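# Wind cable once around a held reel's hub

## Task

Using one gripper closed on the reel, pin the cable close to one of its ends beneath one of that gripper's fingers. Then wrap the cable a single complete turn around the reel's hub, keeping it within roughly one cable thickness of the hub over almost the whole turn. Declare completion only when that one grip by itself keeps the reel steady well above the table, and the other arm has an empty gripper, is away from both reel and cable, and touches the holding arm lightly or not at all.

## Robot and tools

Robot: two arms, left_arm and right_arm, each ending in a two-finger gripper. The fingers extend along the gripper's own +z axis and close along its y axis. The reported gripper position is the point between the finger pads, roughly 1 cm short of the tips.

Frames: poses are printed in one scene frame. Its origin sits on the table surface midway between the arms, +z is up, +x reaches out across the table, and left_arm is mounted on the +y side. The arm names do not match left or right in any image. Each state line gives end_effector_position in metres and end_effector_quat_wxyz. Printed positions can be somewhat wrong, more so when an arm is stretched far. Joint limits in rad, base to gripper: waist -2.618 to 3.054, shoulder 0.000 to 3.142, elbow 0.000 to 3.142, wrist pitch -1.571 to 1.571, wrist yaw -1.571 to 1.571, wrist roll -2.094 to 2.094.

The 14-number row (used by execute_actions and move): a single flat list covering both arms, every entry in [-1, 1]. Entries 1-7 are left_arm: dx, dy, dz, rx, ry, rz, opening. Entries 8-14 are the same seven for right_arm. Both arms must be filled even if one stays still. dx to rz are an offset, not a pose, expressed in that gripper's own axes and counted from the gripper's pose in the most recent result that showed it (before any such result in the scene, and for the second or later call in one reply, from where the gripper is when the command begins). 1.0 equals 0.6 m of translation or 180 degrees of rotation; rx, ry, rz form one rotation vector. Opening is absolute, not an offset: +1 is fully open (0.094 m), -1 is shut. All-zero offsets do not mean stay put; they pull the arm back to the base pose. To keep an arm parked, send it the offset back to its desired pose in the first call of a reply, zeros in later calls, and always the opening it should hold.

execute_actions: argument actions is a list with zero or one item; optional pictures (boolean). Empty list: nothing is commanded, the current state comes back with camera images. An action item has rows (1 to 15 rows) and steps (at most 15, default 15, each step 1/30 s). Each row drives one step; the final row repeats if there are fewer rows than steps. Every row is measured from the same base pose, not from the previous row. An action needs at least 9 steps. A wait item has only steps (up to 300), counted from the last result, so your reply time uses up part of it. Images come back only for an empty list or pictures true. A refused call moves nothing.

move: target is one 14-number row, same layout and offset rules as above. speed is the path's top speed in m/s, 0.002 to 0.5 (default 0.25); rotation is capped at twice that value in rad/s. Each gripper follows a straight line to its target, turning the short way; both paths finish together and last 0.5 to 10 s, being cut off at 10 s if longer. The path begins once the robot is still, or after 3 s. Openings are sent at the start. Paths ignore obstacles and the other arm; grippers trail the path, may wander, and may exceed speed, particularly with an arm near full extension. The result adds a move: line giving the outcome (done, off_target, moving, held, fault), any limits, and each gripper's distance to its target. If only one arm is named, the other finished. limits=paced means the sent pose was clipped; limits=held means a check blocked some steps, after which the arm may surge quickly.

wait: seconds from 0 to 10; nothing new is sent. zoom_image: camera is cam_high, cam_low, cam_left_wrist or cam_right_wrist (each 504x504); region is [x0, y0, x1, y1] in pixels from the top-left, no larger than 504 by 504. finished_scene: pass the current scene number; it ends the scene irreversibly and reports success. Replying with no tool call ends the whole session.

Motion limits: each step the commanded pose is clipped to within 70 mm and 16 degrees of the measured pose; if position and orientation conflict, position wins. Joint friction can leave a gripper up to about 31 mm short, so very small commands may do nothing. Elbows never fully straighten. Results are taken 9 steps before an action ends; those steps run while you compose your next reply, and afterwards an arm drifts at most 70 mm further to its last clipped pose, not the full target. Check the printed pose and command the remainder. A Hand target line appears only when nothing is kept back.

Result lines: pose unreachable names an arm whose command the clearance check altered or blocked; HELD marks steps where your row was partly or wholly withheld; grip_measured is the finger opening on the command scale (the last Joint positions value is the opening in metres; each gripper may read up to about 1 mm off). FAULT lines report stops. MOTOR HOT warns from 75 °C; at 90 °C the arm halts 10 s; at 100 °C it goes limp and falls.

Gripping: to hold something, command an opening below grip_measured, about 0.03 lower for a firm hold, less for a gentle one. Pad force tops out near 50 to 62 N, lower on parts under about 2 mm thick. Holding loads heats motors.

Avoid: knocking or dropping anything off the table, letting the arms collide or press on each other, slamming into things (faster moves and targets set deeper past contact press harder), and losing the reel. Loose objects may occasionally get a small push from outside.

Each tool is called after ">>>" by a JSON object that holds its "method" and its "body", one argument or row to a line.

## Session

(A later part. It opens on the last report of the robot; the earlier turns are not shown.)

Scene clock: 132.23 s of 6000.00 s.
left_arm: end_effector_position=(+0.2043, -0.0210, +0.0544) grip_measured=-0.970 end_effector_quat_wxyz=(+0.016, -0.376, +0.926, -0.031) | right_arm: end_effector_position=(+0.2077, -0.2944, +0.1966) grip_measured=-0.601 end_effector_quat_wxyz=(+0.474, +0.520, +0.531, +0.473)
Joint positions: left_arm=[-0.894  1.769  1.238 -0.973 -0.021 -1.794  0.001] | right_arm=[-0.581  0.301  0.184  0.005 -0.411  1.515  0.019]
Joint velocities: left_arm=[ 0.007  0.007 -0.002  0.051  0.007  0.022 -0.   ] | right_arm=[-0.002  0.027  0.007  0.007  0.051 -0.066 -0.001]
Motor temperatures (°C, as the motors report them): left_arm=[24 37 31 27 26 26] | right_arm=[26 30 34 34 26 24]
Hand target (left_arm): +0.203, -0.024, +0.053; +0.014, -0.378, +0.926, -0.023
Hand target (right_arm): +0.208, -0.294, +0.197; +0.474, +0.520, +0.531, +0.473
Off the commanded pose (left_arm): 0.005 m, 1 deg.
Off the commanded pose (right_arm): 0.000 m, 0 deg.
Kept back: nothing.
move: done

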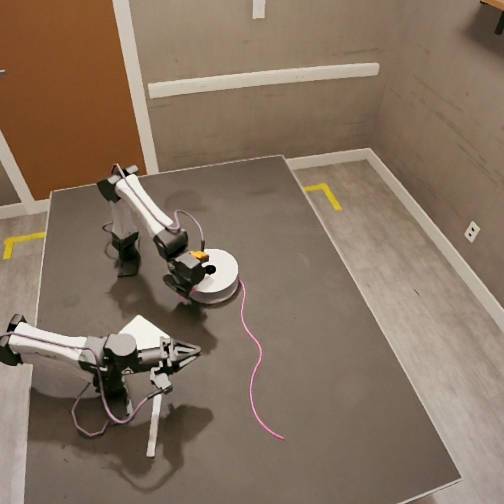

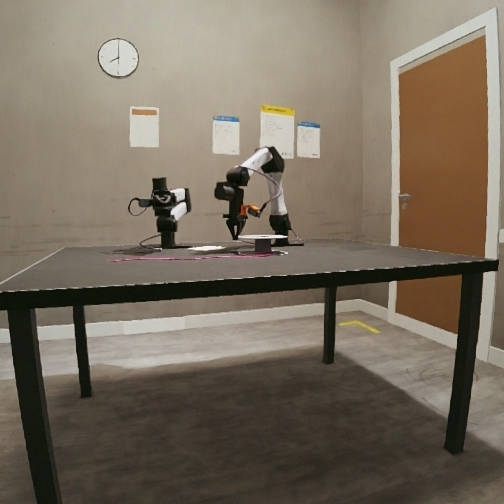

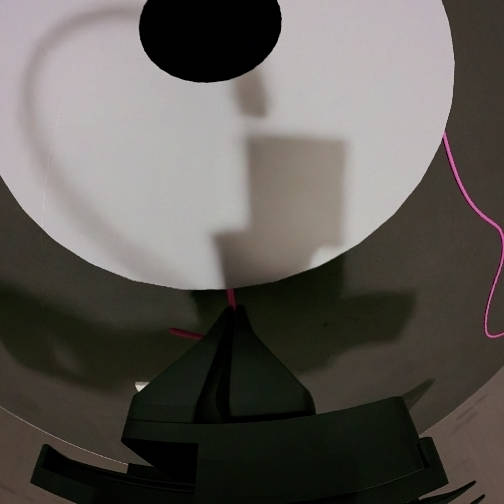

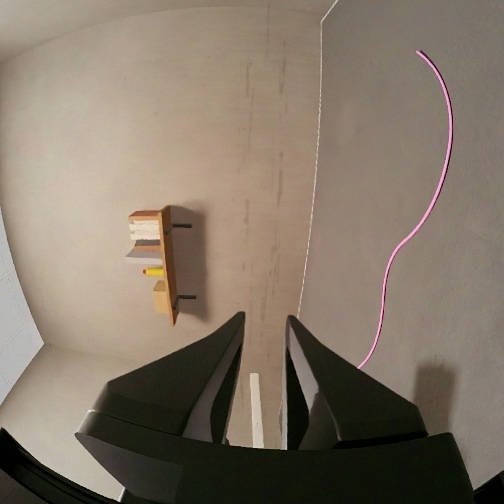

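>>> {"method": "move", "body": {
  "target": [-0.067,-0.23,0.01,0,0,0,-1, 0,0,0,0,0,0,-0.6],
  "speed": 0.08
}}

>>> {"method": "move", "body": {
  "target": [0,0,-0.09,0,0,0.25,-1, 0,0,0,0,0,0,-0.6],
  "speed": 0.1
}}

Scene clock: 135.63 s of 6000.00 s.
left_arm: end_effector_position=(+0.3282, -0.0941, +0.0655) grip_measured=-0.970 end_effector_quat_wxyz=(+0.023, -0.379, +0.924, -0.042) | right_arm: end_effector_position=(+0.2077, -0.2944, +0.1966) grip_measured=-0.601 end_effector_quat_wxyz=(+0.474, +0.520, +0.531, +0.473)
Joint positions: left_arm=[-0.746  2.258  1.989 -1.209 -0.018 -1.651  0.001] | right_arm=[-0.581  0.301  0.184  0.005 -0.411  1.515  0.019]
Joint velocities: left_arm=[-0.012  0.007  0.007 -0.051  0.007 -0.037 -0.   ] | right_arm=[-0.007  0.012  0.007  0.022 -0.081  0.022 -0.001]
Motor temperatures (°C, as the motors report them): left_arm=[24 37 32 27 26 26] | right_arm=[26 30 34 34 26 24]
Hand target (left_arm): +0.329, -0.093, +0.060; +0.015, -0.376, +0.926, -0.032
Hand target (right_arm): +0.208, -0.294, +0.197; +0.474, +0.520, +0.531, +0.473
Off the commanded pose (left_arm): 0.008 m, 1 deg.
Off the commanded pose (right_arm): 0.000 m, 0 deg.
Kept back: nothing.
move: done

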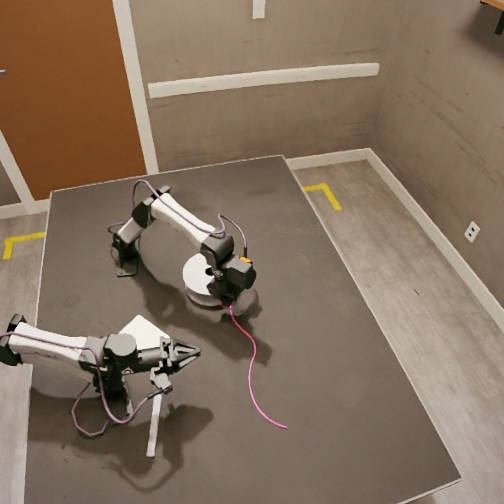

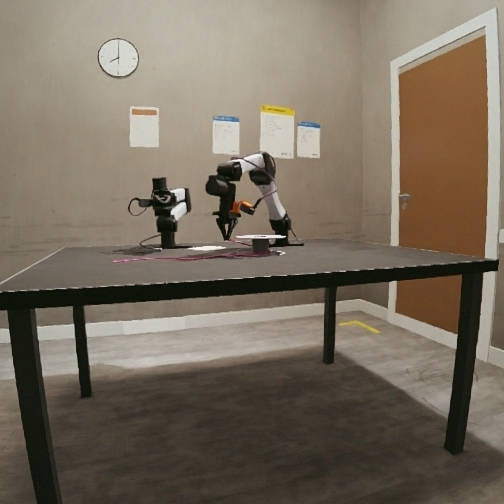

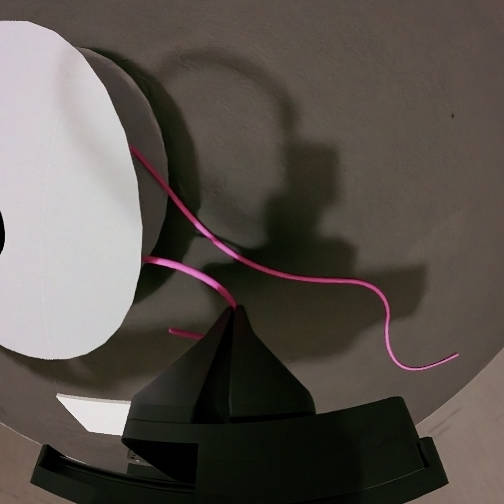

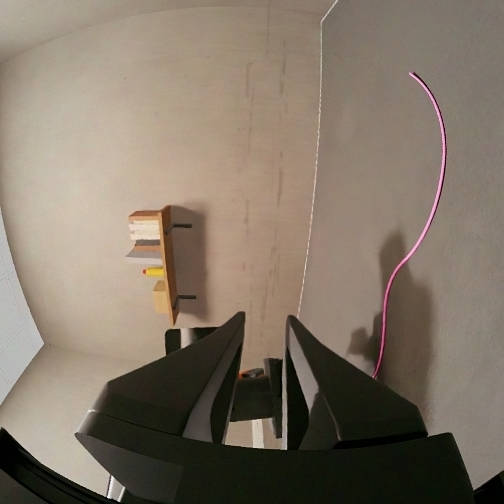

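Scene clock: 139.97 s of 6000.00 s.
left_arm: end_effector_position=(+0.3238, -0.0889, +0.1090) grip_measured=-0.971 end_effector_quat_wxyz=(+0.031, -0.004, +0.999, -0.023) | right_arm: end_effector_position=(+0.2077, -0.2944, +0.1966) grip_measured=-0.601 end_effector_quat_wxyz=(+0.474, +0.520, +0.531, +0.473)
Joint positions: left_arm=[-0.746  2.258  2.163 -1.4   -0.018 -0.881  0.001] | right_arm=[-0.581  0.301  0.184  0.005 -0.411  1.515  0.019]
Joint velocities: left_arm=[-0.007  0.012  0.007  0.037  0.007 -0.022 -0.001] | right_arm=[ 0.012 -0.012 -0.017 -0.037 -0.051 -0.022  0.001]
Motor temperatures (°C, as the motors report them): left_arm=[24 39 32 27 26 26] | right_arm=[26 30 34 34 26 24]
Hand target (left_arm): +0.324, -0.091, +0.119; +0.037, +0.004, +0.999, -0.030
Hand target (right_arm): +0.208, -0.294, +0.197; +0.474, +0.520, +0.531, +0.473
Off the commanded pose (left_arm): 0.010 m, 1 deg.
Off the commanded pose (right_arm): 0.000 m, 0 deg.
Kept back: nothing.
move: done

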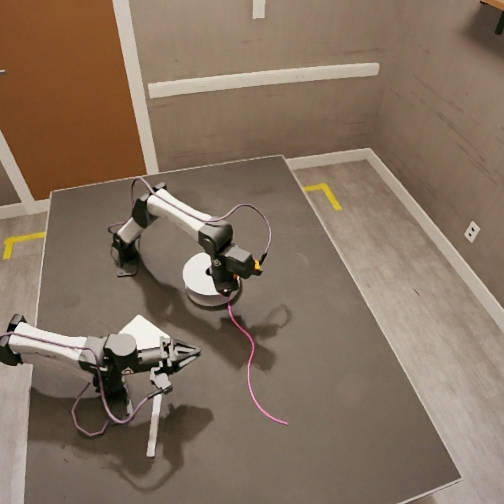

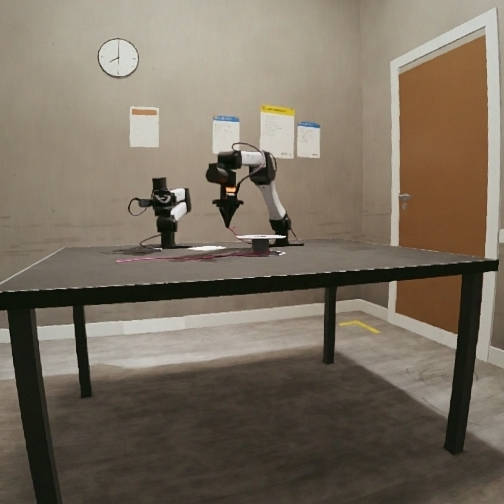

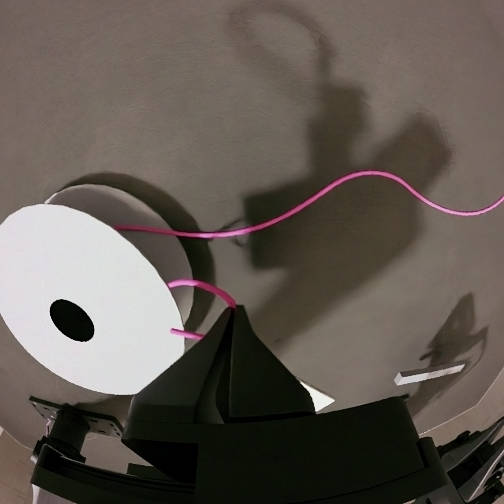

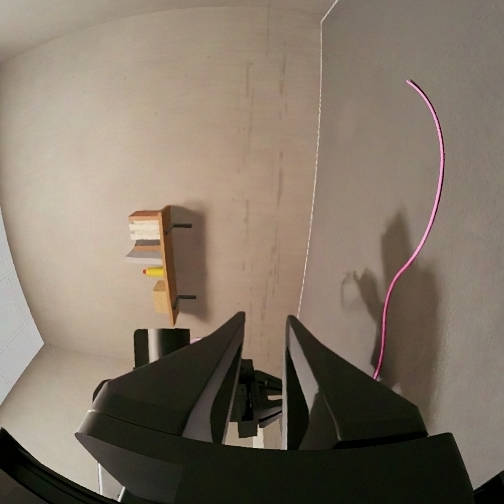

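>>> {"method": "move", "body": {
  "target": [0.05,0.107,0.02,0,0,0,-1, 0,0,0,0,0,0,-0.6],
  "speed": 0.06
}}

Scene clock: 141.97 s of 6000.00 s.
left_arm: end_effector_position=(+0.2969, -0.0309, +0.0950) grip_measured=-0.971 end_effector_quat_wxyz=(+0.034, -0.005, +0.999, -0.025) | right_arm: end_effector_position=(+0.2077, -0.2944, +0.1966) grip_measured=-0.601 end_effector_quat_wxyz=(+0.474, +0.520, +0.531, +0.473)
Joint positions: left_arm=[-0.704  1.969  1.661 -1.181 -0.018 -0.842  0.001] | right_arm=[-0.581  0.301  0.184  0.005 -0.411  1.515  0.019]
Joint velocities: left_arm=[-0.012  0.002  0.012 -0.037  0.051  0.037  0.   ] | right_arm=[ 0.012  0.007  0.007 -0.037  0.007 -0.066 -0.   ]
Motor temperatures (°C, as the motors report them): left_arm=[24 39 32 27 26 26] | right_arm=[26 30 34 34 26 24]
Hand target (left_arm): +0.295, -0.025, +0.091; +0.031, -0.004, +0.999, -0.023
Hand target (right_arm): +0.208, -0.294, +0.197; +0.474, +0.520, +0.531, +0.473
Off the commanded pose (left_arm): 0.007 m, 0 deg.
Off the commanded pose (right_arm): 0.000 m, 0 deg.
Kept back: nothing.
move: done

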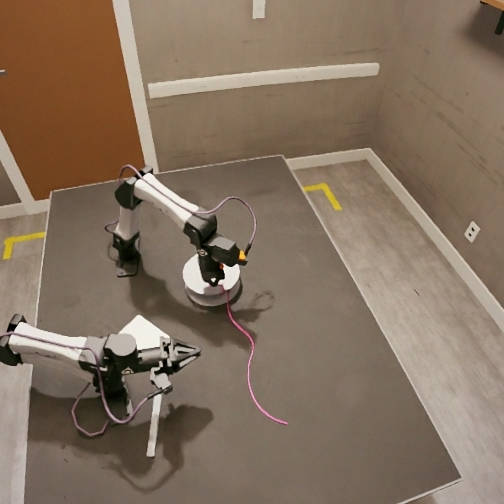

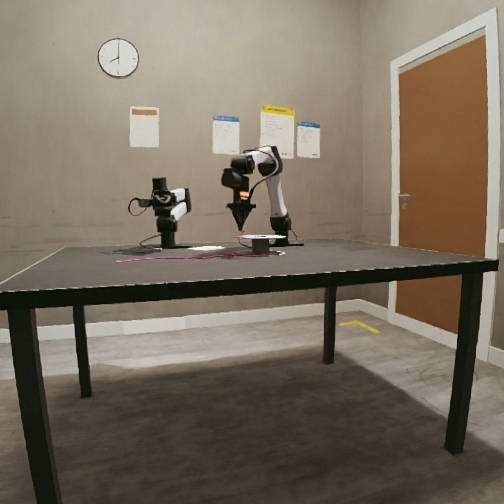

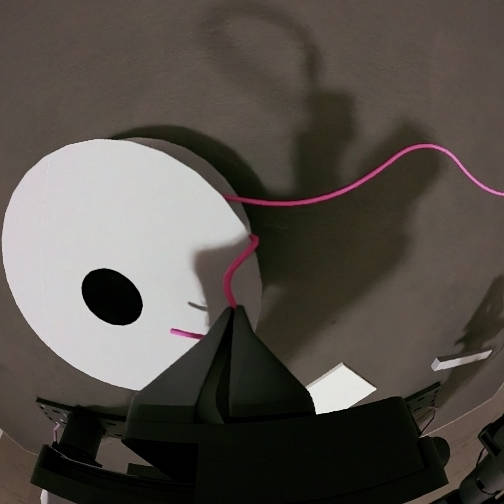

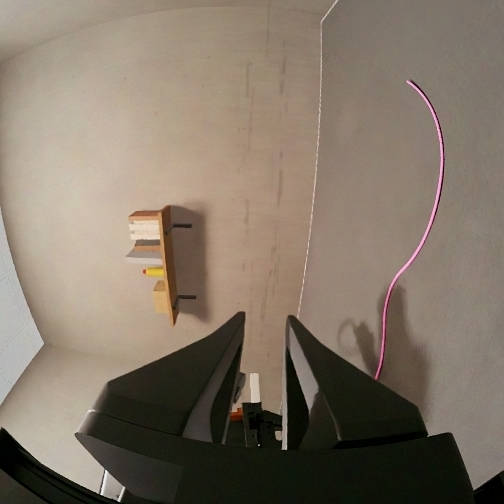

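>>> {"method": "execute_actions", "body": {
  "actions": []
}}

Scene clock: 143.23 s of 6000.00 s.
left_arm: end_effector_position=(+0.2971, -0.0311, +0.0950) grip_measured=-0.971 end_effector_quat_wxyz=(+0.035, -0.005, +0.999, -0.025) | right_arm: end_effector_position=(+0.2077, -0.2944, +0.1966) grip_measured=-0.601 end_effector_quat_wxyz=(+0.474, +0.520, +0.531, +0.473)
Joint positions: left_arm=[-0.704  1.969  1.661 -1.18  -0.018 -0.842  0.001] | right_arm=[-0.581  0.301  0.184  0.005 -0.411  1.515  0.019]
Joint velocities: left_arm=[-0.007 -0.002 -0.012 -0.007 -0.066  0.022 -0.   ] | right_arm=[-0.007 -0.002  0.012  0.051 -0.037 -0.022  0.001]
Motor temperatures (°C, as the motors report them): left_arm=[24 39 32 27 26 26] | right_arm=[26 30 34 34 26 24]
Hand target (left_arm): +0.295, -0.025, +0.091; +0.031, -0.004, +0.999, -0.024
Hand target (right_arm): +0.208, -0.294, +0.197; +0.474, +0.520, +0.531, +0.473
Off the commanded pose (left_arm): 0.007 m, 0 deg.
Off the commanded pose (right_arm): 0.000 m, 0 deg.
Kept back: nothing.
Steps of this call (steps 1 to 38: nothing new was sent). Readings (end_effector_position):
1: left_arm (+0.2970, -0.0309, +0.0950) | right_arm (+0.2077, -0.2944, +0.1966)
2: left_arm (+0.2970, -0.0309, +0.0950) | right_arm (+0.2077, -0.2944, +0.1966)
4: left_arm (+0.2970, -0.0310, +0.0950) | right_arm (+0.2077, -0.2944, +0.1966)
8: left_arm (+0.2970, -0.0310, +0.0950) | right_arm (+0.2077, -0.2944, +0.1966)
38: the state above

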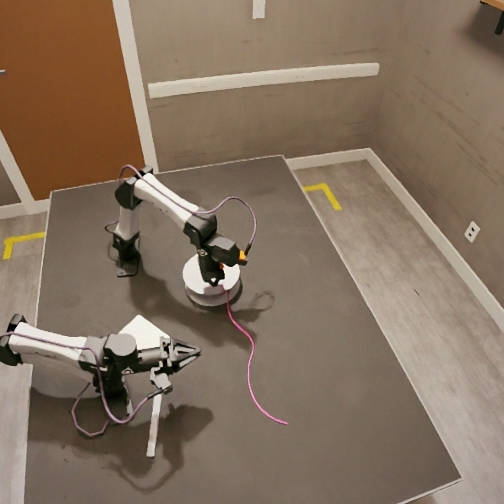

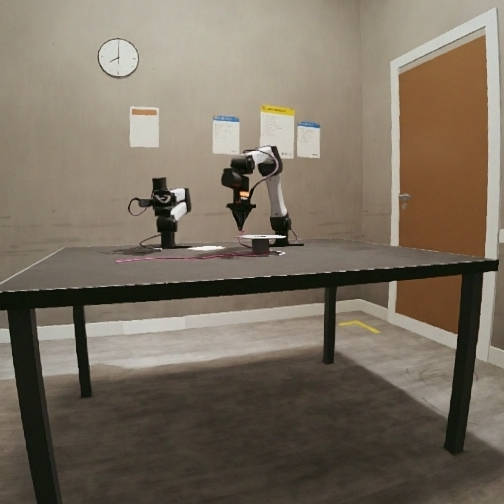

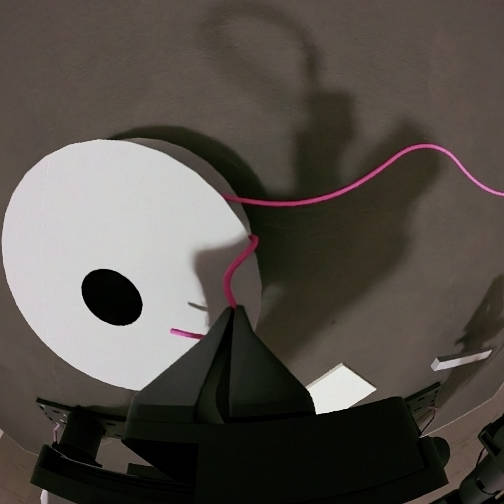

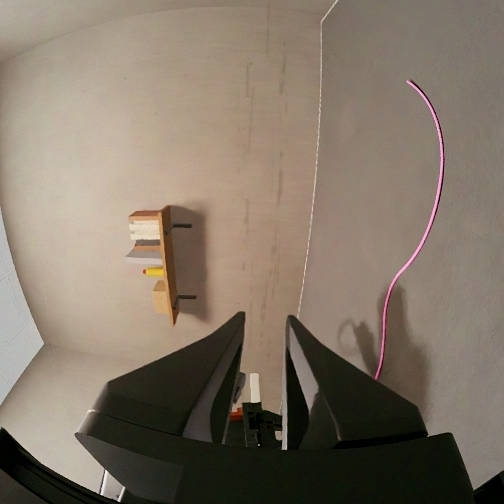

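>>> {"method": "move", "body": {
  "target": [0,0,0.03,0,0,0,-1, 0,0,0,0,0,0,-0.6],
  "speed": 0.05
}}

>>> {"method": "move", "body": {
  "target": [0,0,0,0,0,0,-0.6, 0,0,0,0,0,0,-0.6]
}}

>>> {"method": "move", "body": {
  "target": [0,0.05,-0.15,0,0,0,-0.6, 0,0,0,0,0,0,-0.6],
  "speed": 0.1
}}

Scene clock: 144.30 s of 6000.00 s.
left_arm: end_effector_position=(+0.3017, -0.0362, +0.0905) grip_measured=-0.971 end_effector_quat_wxyz=(+0.045, -0.005, +0.998, -0.036) | right_arm: end_effector_position=(+0.2077, -0.2944, +0.1966) grip_measured=-0.601 end_effector_quat_wxyz=(+0.474, +0.520, +0.531, +0.473)
Joint positions: left_arm=[-0.704  1.969  1.641 -1.129 -0.018 -0.842  0.001] | right_arm=[-0.581  0.301  0.184  0.005 -0.411  1.515  0.019]
Joint velocities: left_arm=[ 0.007 -0.012 -0.017 -0.022  0.037 -0.007 -0.001] | right_arm=[-0.002  0.017  0.002 -0.066 -0.007 -0.037 -0.   ]
Motor temperatures (°C, as the motors report them): left_arm=[24 40 32 27 26 26] | right_arm=[26 30 34 34 26 24]
Hand target (left_arm): +0.298, -0.032, +0.077; +0.034, -0.005, +0.999, -0.025
Hand target (right_arm): +0.208, -0.294, +0.197; +0.474, +0.520, +0.531, +0.473
Off the commanded pose (left_arm): 0.015 m, 2 deg.
Off the commanded pose (right_arm): 0.000 m, 0 deg.
Kept back: nothing.
move: off_target (left_arm)

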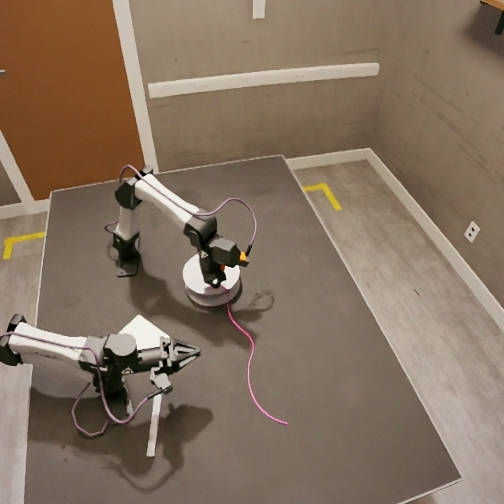

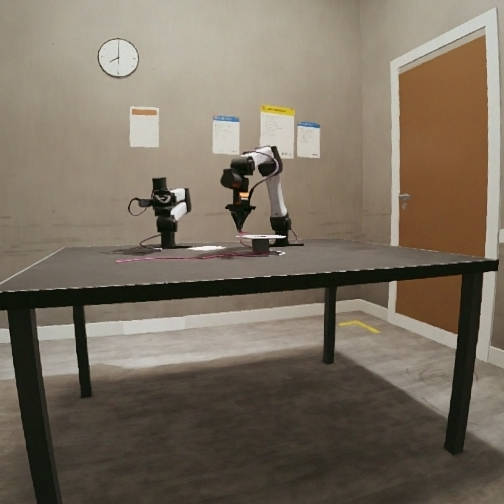

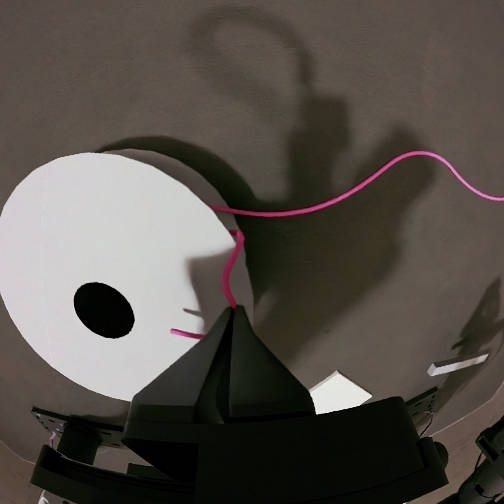

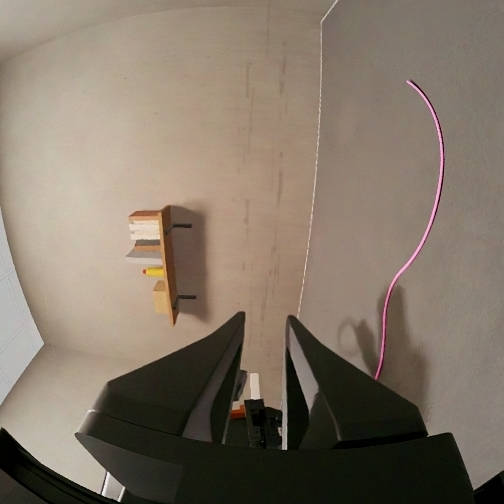

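Scene clock: 144.80 s of 6000.00 s.
left_arm: end_effector_position=(+0.3018, -0.0362, +0.0905) grip_measured=-0.602 end_effector_quat_wxyz=(+0.045, -0.005, +0.998, -0.036) | right_arm: end_effector_position=(+0.2077, -0.2944, +0.1966) grip_measured=-0.601 end_effector_quat_wxyz=(+0.474, +0.520, +0.531, +0.473)
Joint positions: left_arm=[-0.704  1.969  1.641 -1.129 -0.018 -0.842  0.019] | right_arm=[-0.581  0.301  0.184  0.005 -0.411  1.515  0.019]
Joint velocities: left_arm=[ 0.002 -0.002 -0.002 -0.007  0.022 -0.066  0.   ] | right_arm=[ 0.002 -0.002 -0.002  0.007  0.007  0.007  0.   ]
Motor temperatures (°C, as the motors report them): left_arm=[24 40 32 27 26 26] | right_arm=[26 30 34 34 26 24]
Hand target (left_arm): +0.302, -0.036, +0.091; +0.045, -0.005, +0.998, -0.036
Hand target (right_arm): +0.208, -0.294, +0.197; +0.474, +0.520, +0.531, +0.473
Off the commanded pose (left_arm): 0.000 m, 0 deg.
Off the commanded pose (right_arm): 0.000 m, 0 deg.
Kept back: nothing.
move: done

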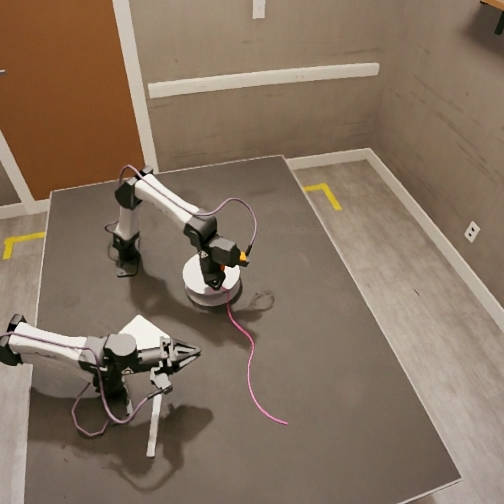

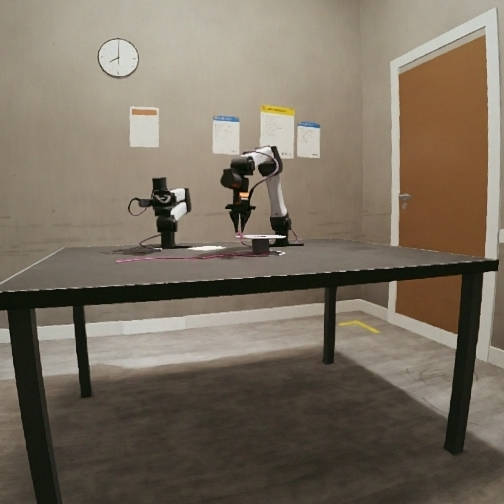

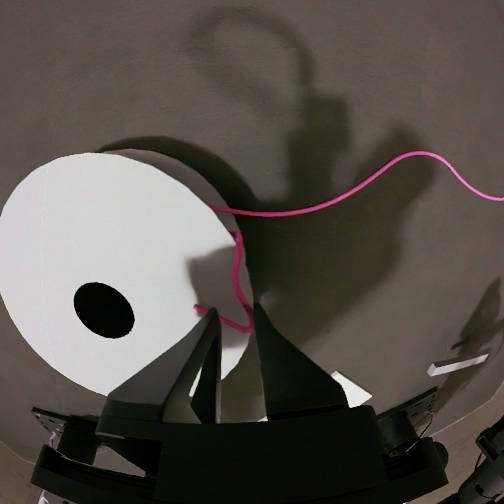

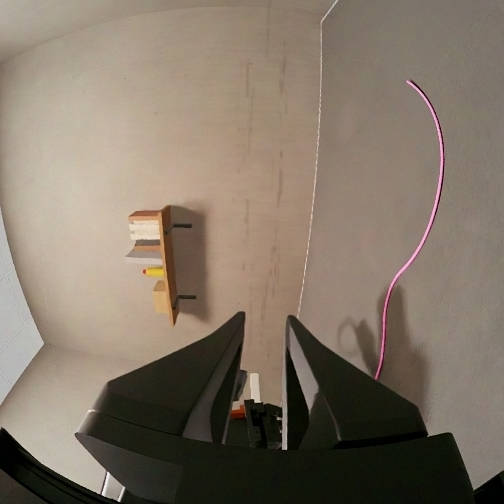

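Scene clock: 146.30 s of 6000.00 s.
left_arm: end_effector_position=(+0.2938, -0.0020, +0.1691) grip_measured=-0.602 end_effector_quat_wxyz=(+0.045, -0.007, +0.998, -0.032) | right_arm: end_effector_position=(+0.2077, -0.2944, +0.1966) grip_measured=-0.601 end_effector_quat_wxyz=(+0.474, +0.520, +0.531, +0.473)
Joint positions: left_arm=[-0.658  1.867  1.816 -1.411 -0.018 -0.799  0.019] | right_arm=[-0.581  0.301  0.184  0.005 -0.411  1.515  0.019]
Joint velocities: left_arm=[ 0.012 -0.007 -0.032 -0.022 -0.051  0.022 -0.001] | right_arm=[-0.017 -0.007  0.002  0.007  0.022  0.11  -0.001]
Motor temperatures (°C, as the motors report them): left_arm=[24 40 32 27 26 26] | right_arm=[26 30 35 34 26 24]
Hand target (left_arm): +0.293, +0.000, +0.177; +0.045, -0.005, +0.998, -0.037
Hand target (right_arm): +0.208, -0.294, +0.197; +0.474, +0.520, +0.531, +0.473
Off the commanded pose (left_arm): 0.009 m, 0 deg.
Off the commanded pose (right_arm): 0.000 m, 0 deg.
Kept back: nothing.
move: done

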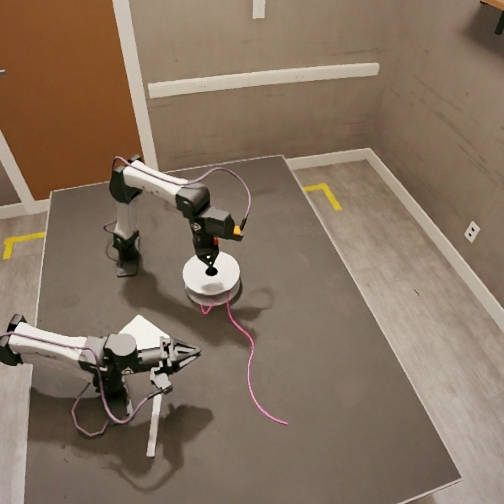

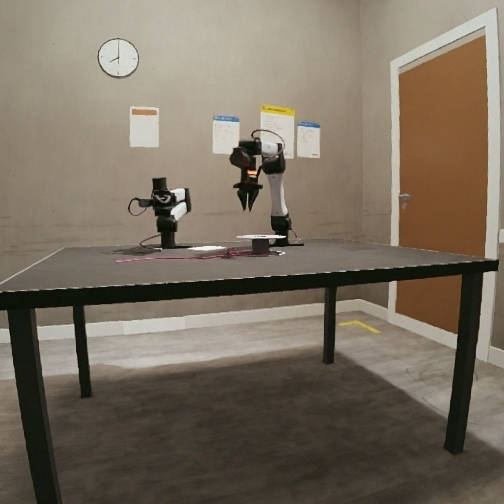

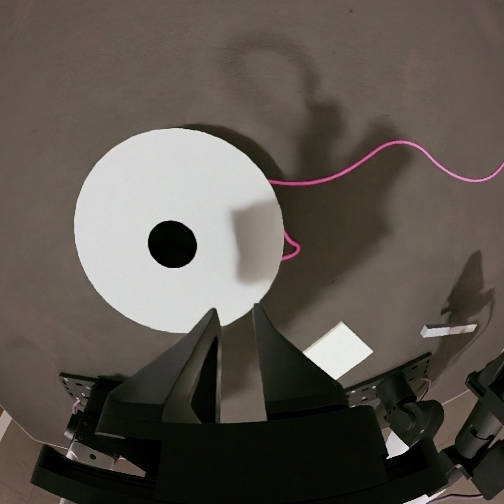

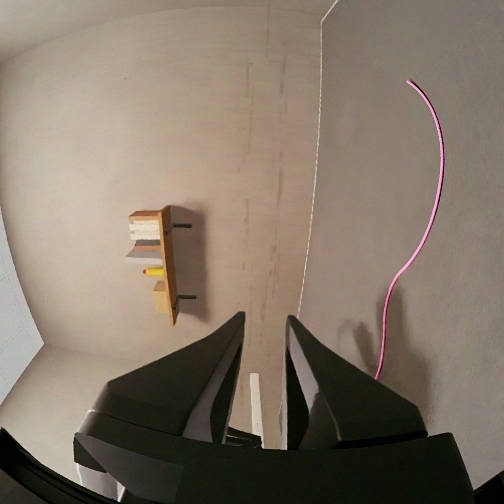

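>>> {"method": "zoom_image", "body": {
  "camera": "cam_high",
  "region": [150,230,290,340]
}}

>>> {"method": "zoom_image", "body": {
  "camera": "cam_low",
  "region": [190,210,320,270]
}}

Region (150, 230, 290, 340) of cam_high's 504x504 image, scaled by 3.600, with more detail than that image has; it fills the top 396 rows of this view, and the rest is white.

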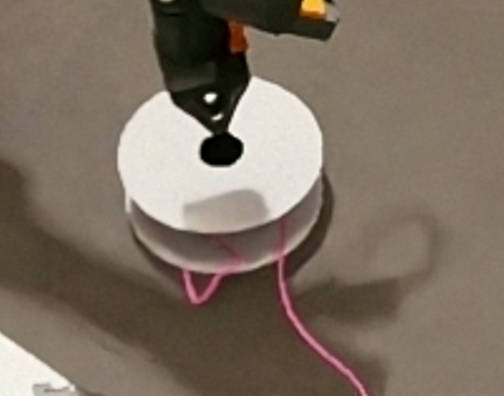

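Region (190, 210, 320, 270) of cam_low's 504x504 image, scaled by 3.877, with more detail than that image has; it fills the top 233 rows of this view, and the rest is white.

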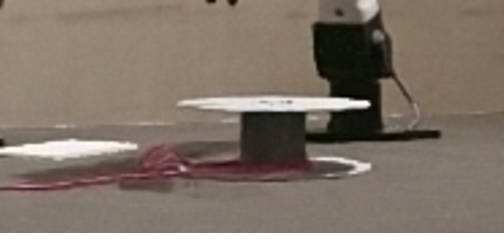

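>>> {"method": "move", "body": {
  "target": [0,-0.125,0.17,0,0,0,-0.6, 0,0,0,0,0,0,-0.6],
  "speed": 0.12
}}

Scene clock: 148.90 s of 6000.00 s.
left_arm: end_effector_position=(+0.3022, -0.0794, +0.0799) grip_measured=-0.602 end_effector_quat_wxyz=(+0.043, -0.004, +0.999, -0.033) | right_arm: end_effector_position=(+0.2077, -0.2944, +0.1966) grip_measured=-0.601 end_effector_quat_wxyz=(+0.474, +0.520, +0.531, +0.473)
Joint positions: left_arm=[-0.774  2.115  1.816 -1.165 -0.027 -0.908  0.019] | right_arm=[-0.581  0.301  0.184  0.005 -0.411  1.515  0.019]
Joint velocities: left_arm=[ 0.017 -0.002  0.002 -0.051  0.007 -0.037  0.   ] | right_arm=[-0.002 -0.017  0.007  0.022 -0.081  0.037 -0.   ]
Motor temperatures (°C, as the motors report them): left_arm=[24 40 32 27 26 26] | right_arm=[26 30 35 35 26 24]
Hand target (left_arm): +0.304, -0.083, +0.073; +0.045, -0.007, +0.998, -0.032
Hand target (right_arm): +0.208, -0.294, +0.197; +0.474, +0.520, +0.531, +0.473
Off the commanded pose (left_arm): 0.008 m, 0 deg.
Off the commanded pose (right_arm): 0.000 m, 0 deg.
Kept back: nothing.
move: done

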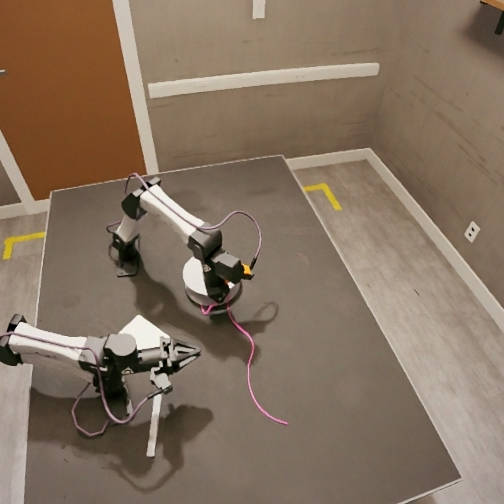

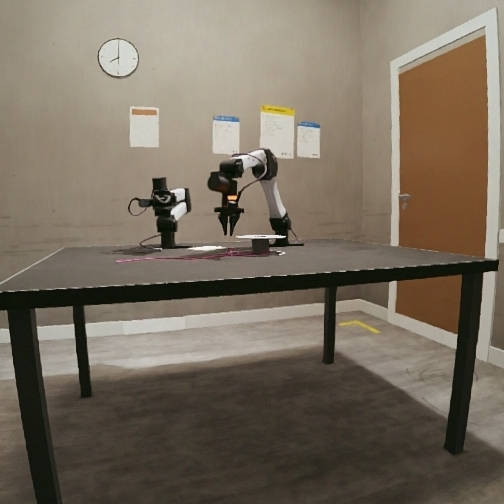

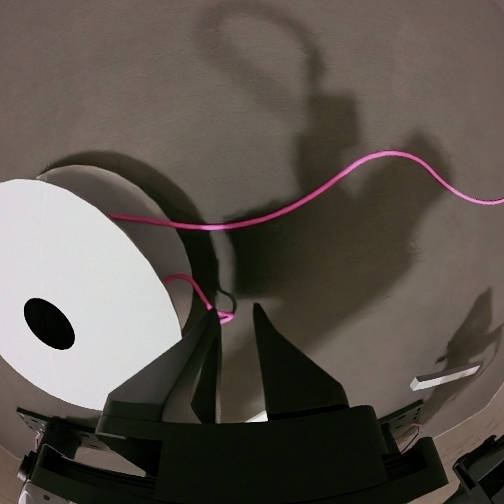

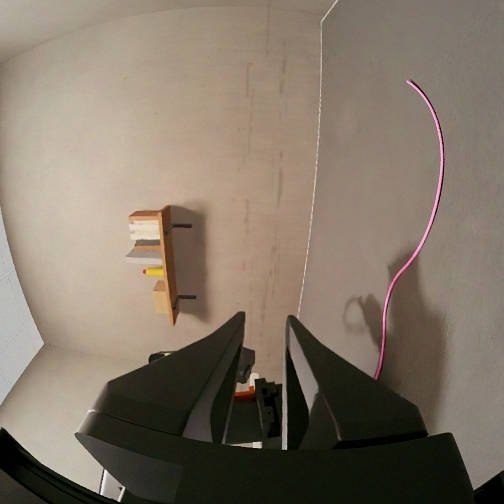

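>>> {"method": "move", "body": {
  "target": [0.09,0.01,0.03,0,0,0,-0.6, 0,0,0,0,0,0,-0.6],
  "speed": 0.1
}}

Scene clock: 150.33 s of 6000.00 s.
left_arm: end_effector_position=(+0.2535, -0.0786, +0.0593) grip_measured=-0.602 end_effector_quat_wxyz=(+0.043, +0.000, +0.998, -0.035) | right_arm: end_effector_position=(+0.2077, -0.2944, +0.1966) grip_measured=-0.601 end_effector_quat_wxyz=(+0.474, +0.520, +0.531, +0.473)
Joint positions: left_arm=[-0.87   2.009  1.574 -1.031 -0.034 -0.997  0.019] | right_arm=[-0.581  0.301  0.184  0.005 -0.411  1.515  0.019]
Joint velocities: left_arm=[ 0.007  0.002 -0.002 -0.007 -0.066 -0.11  -0.   ] | right_arm=[ 0.012  0.012  0.002 -0.007 -0.007 -0.066  0.   ]
Motor temperatures (°C, as the motors report them): left_arm=[24 40 32 27 26 26] | right_arm=[26 30 35 35 26 24]
Hand target (left_arm): +0.250, -0.075, +0.057; +0.044, -0.003, +0.999, -0.032
Hand target (right_arm): +0.208, -0.294, +0.197; +0.474, +0.520, +0.531, +0.473
Off the commanded pose (left_arm): 0.005 m, 0 deg.
Off the commanded pose (right_arm): 0.000 m, 0 deg.
Kept back: nothing.
move: done

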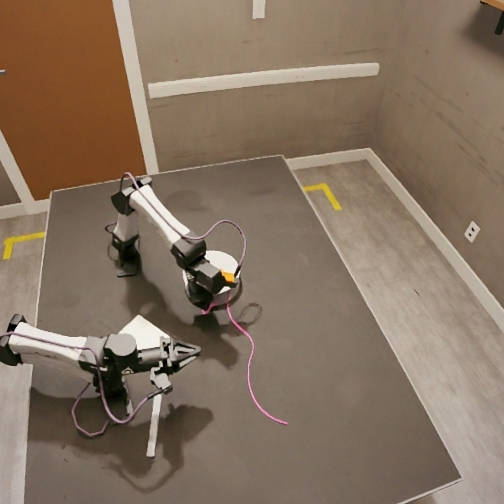

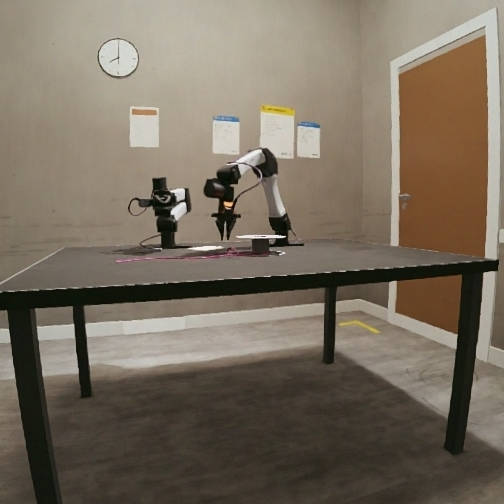

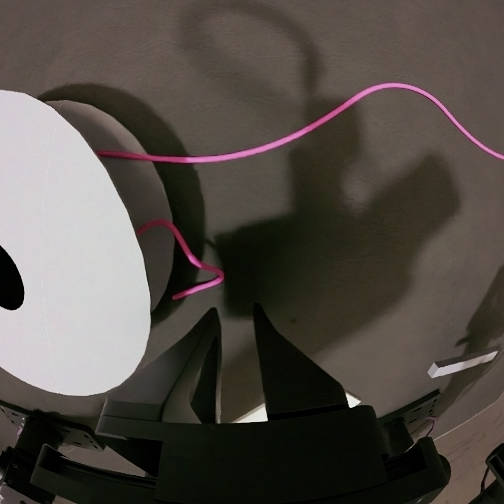

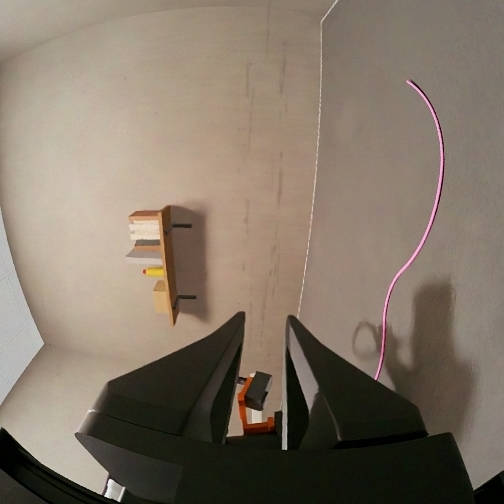

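>>> {"method": "move", "body": {
  "target": [0.03,0.035,0.0,0,0,0.5,-0.5, 0,0,0,0,0,0,-0.6],
  "speed": 0.3
}}

Scene clock: 153.93 s of 6000.00 s.
left_arm: end_effector_position=(+0.2405, -0.0610, +0.0587) grip_measured=-0.502 end_effector_quat_wxyz=(+0.055, +0.699, +0.712, +0.005) | right_arm: end_effector_position=(+0.2077, -0.2944, +0.1966) grip_measured=-0.601 end_effector_quat_wxyz=(+0.474, +0.520, +0.531, +0.473)
Joint positions: left_arm=[-0.874  1.926  1.454 -0.994 -0.034  0.552  0.023] | right_arm=[-0.581  0.301  0.184  0.005 -0.411  1.515  0.019]
Joint velocities: left_arm=[-0.002  0.007 -0.012 -0.066  0.037 -0.066 -0.002] | right_arm=[ 0.002 -0.002  0.002 -0.007 -0.022 -0.051 -0.001]
Motor temperatures (°C, as the motors report them): left_arm=[24 41 32 27 26 26] | right_arm=[26 29 35 35 26 24]
Hand target (left_arm): +0.236, -0.057, +0.056; +0.054, +0.706, +0.706, +0.006
Hand target (right_arm): +0.208, -0.294, +0.197; +0.474, +0.520, +0.531, +0.473
Off the commanded pose (left_arm): 0.006 m, 1 deg.
Off the commanded pose (right_arm): 0.000 m, 0 deg.
Kept back: nothing.
move: done

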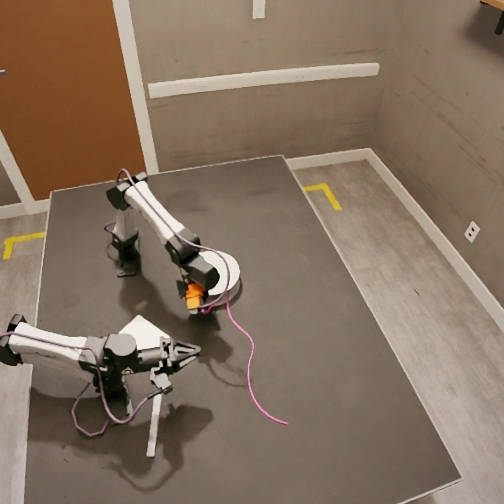

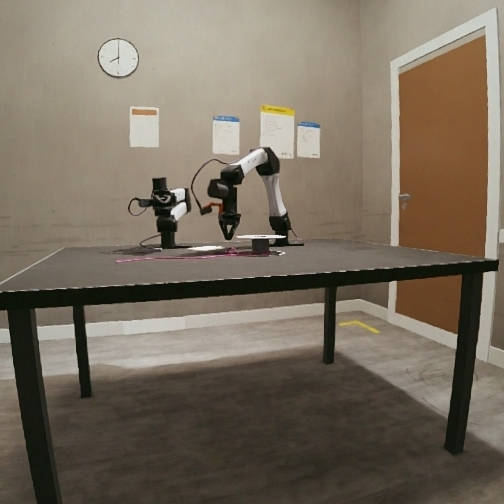

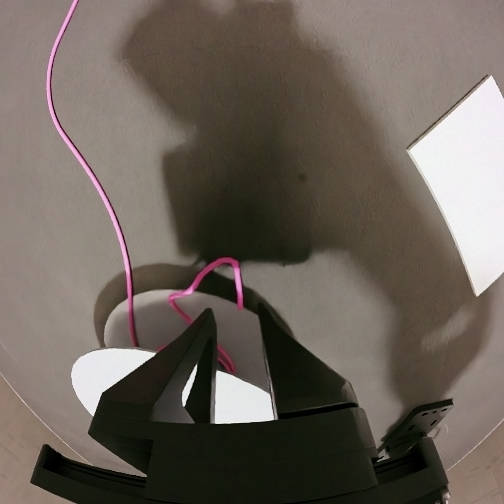

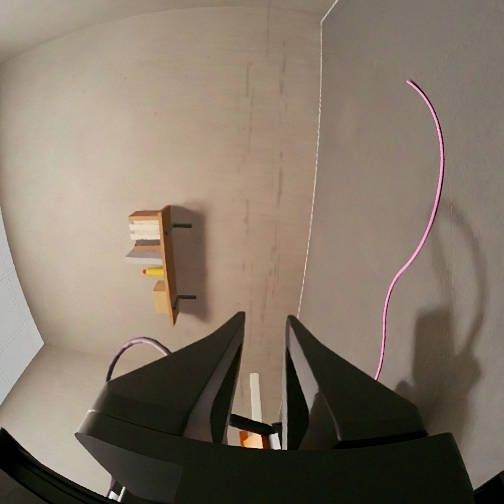

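>>> {"method": "move", "body": {
  "target": [0.015,-0.005,0.06,0,0,0,-0.65, 0,0,0,0,0,0,-0.6],
  "speed": 0.06
}}

Scene clock: 155.27 s of 6000.00 s.
left_arm: end_effector_position=(+0.2420, -0.0634, +0.0379) grip_measured=-0.648 end_effector_quat_wxyz=(+0.073, +0.699, +0.711, +0.001) | right_arm: end_effector_position=(+0.2077, -0.2944, +0.1966) grip_measured=-0.601 end_effector_quat_wxyz=(+0.474, +0.520, +0.531, +0.473)
Joint positions: left_arm=[-0.874  1.926  1.364 -0.866 -0.034  0.554  0.017] | right_arm=[-0.581  0.301  0.184  0.005 -0.411  1.515  0.019]
Joint velocities: left_arm=[ 0.007  0.002 -0.007 -0.051  0.066  0.066  0.001] | right_arm=[-0.002 -0.002 -0.017  0.066  0.051 -0.007 -0.   ]
Motor temperatures (°C, as the motors report them): left_arm=[24 41 32 27 26 26] | right_arm=[26 29 35 35 26 24]
Hand target (left_arm): +0.240, -0.055, +0.023; +0.055, +0.699, +0.713, +0.005
Hand target (right_arm): +0.208, -0.294, +0.197; +0.474, +0.520, +0.531, +0.473
Off the commanded pose (left_arm): 0.018 m, 2 deg.
Off the commanded pose (right_arm): 0.000 m, 0 deg.
Kept back: nothing.
move: off_target (left_arm)

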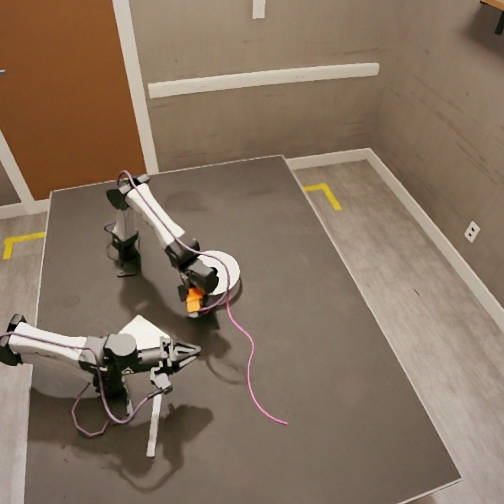

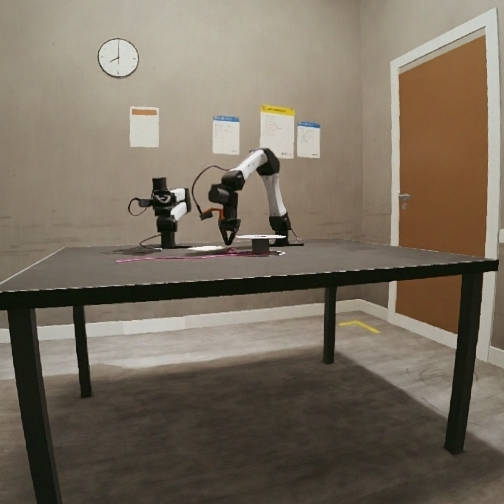

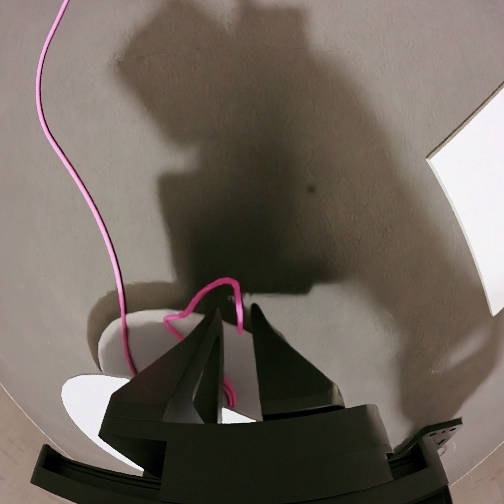

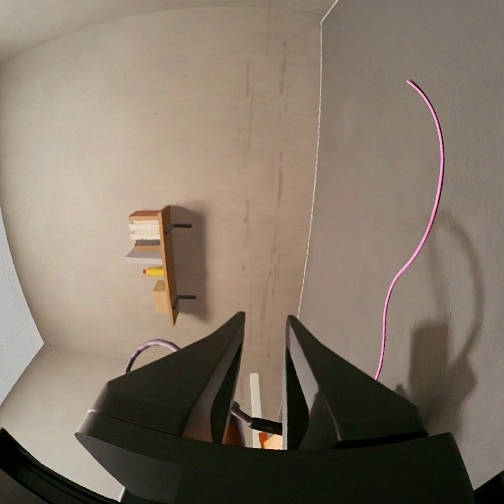

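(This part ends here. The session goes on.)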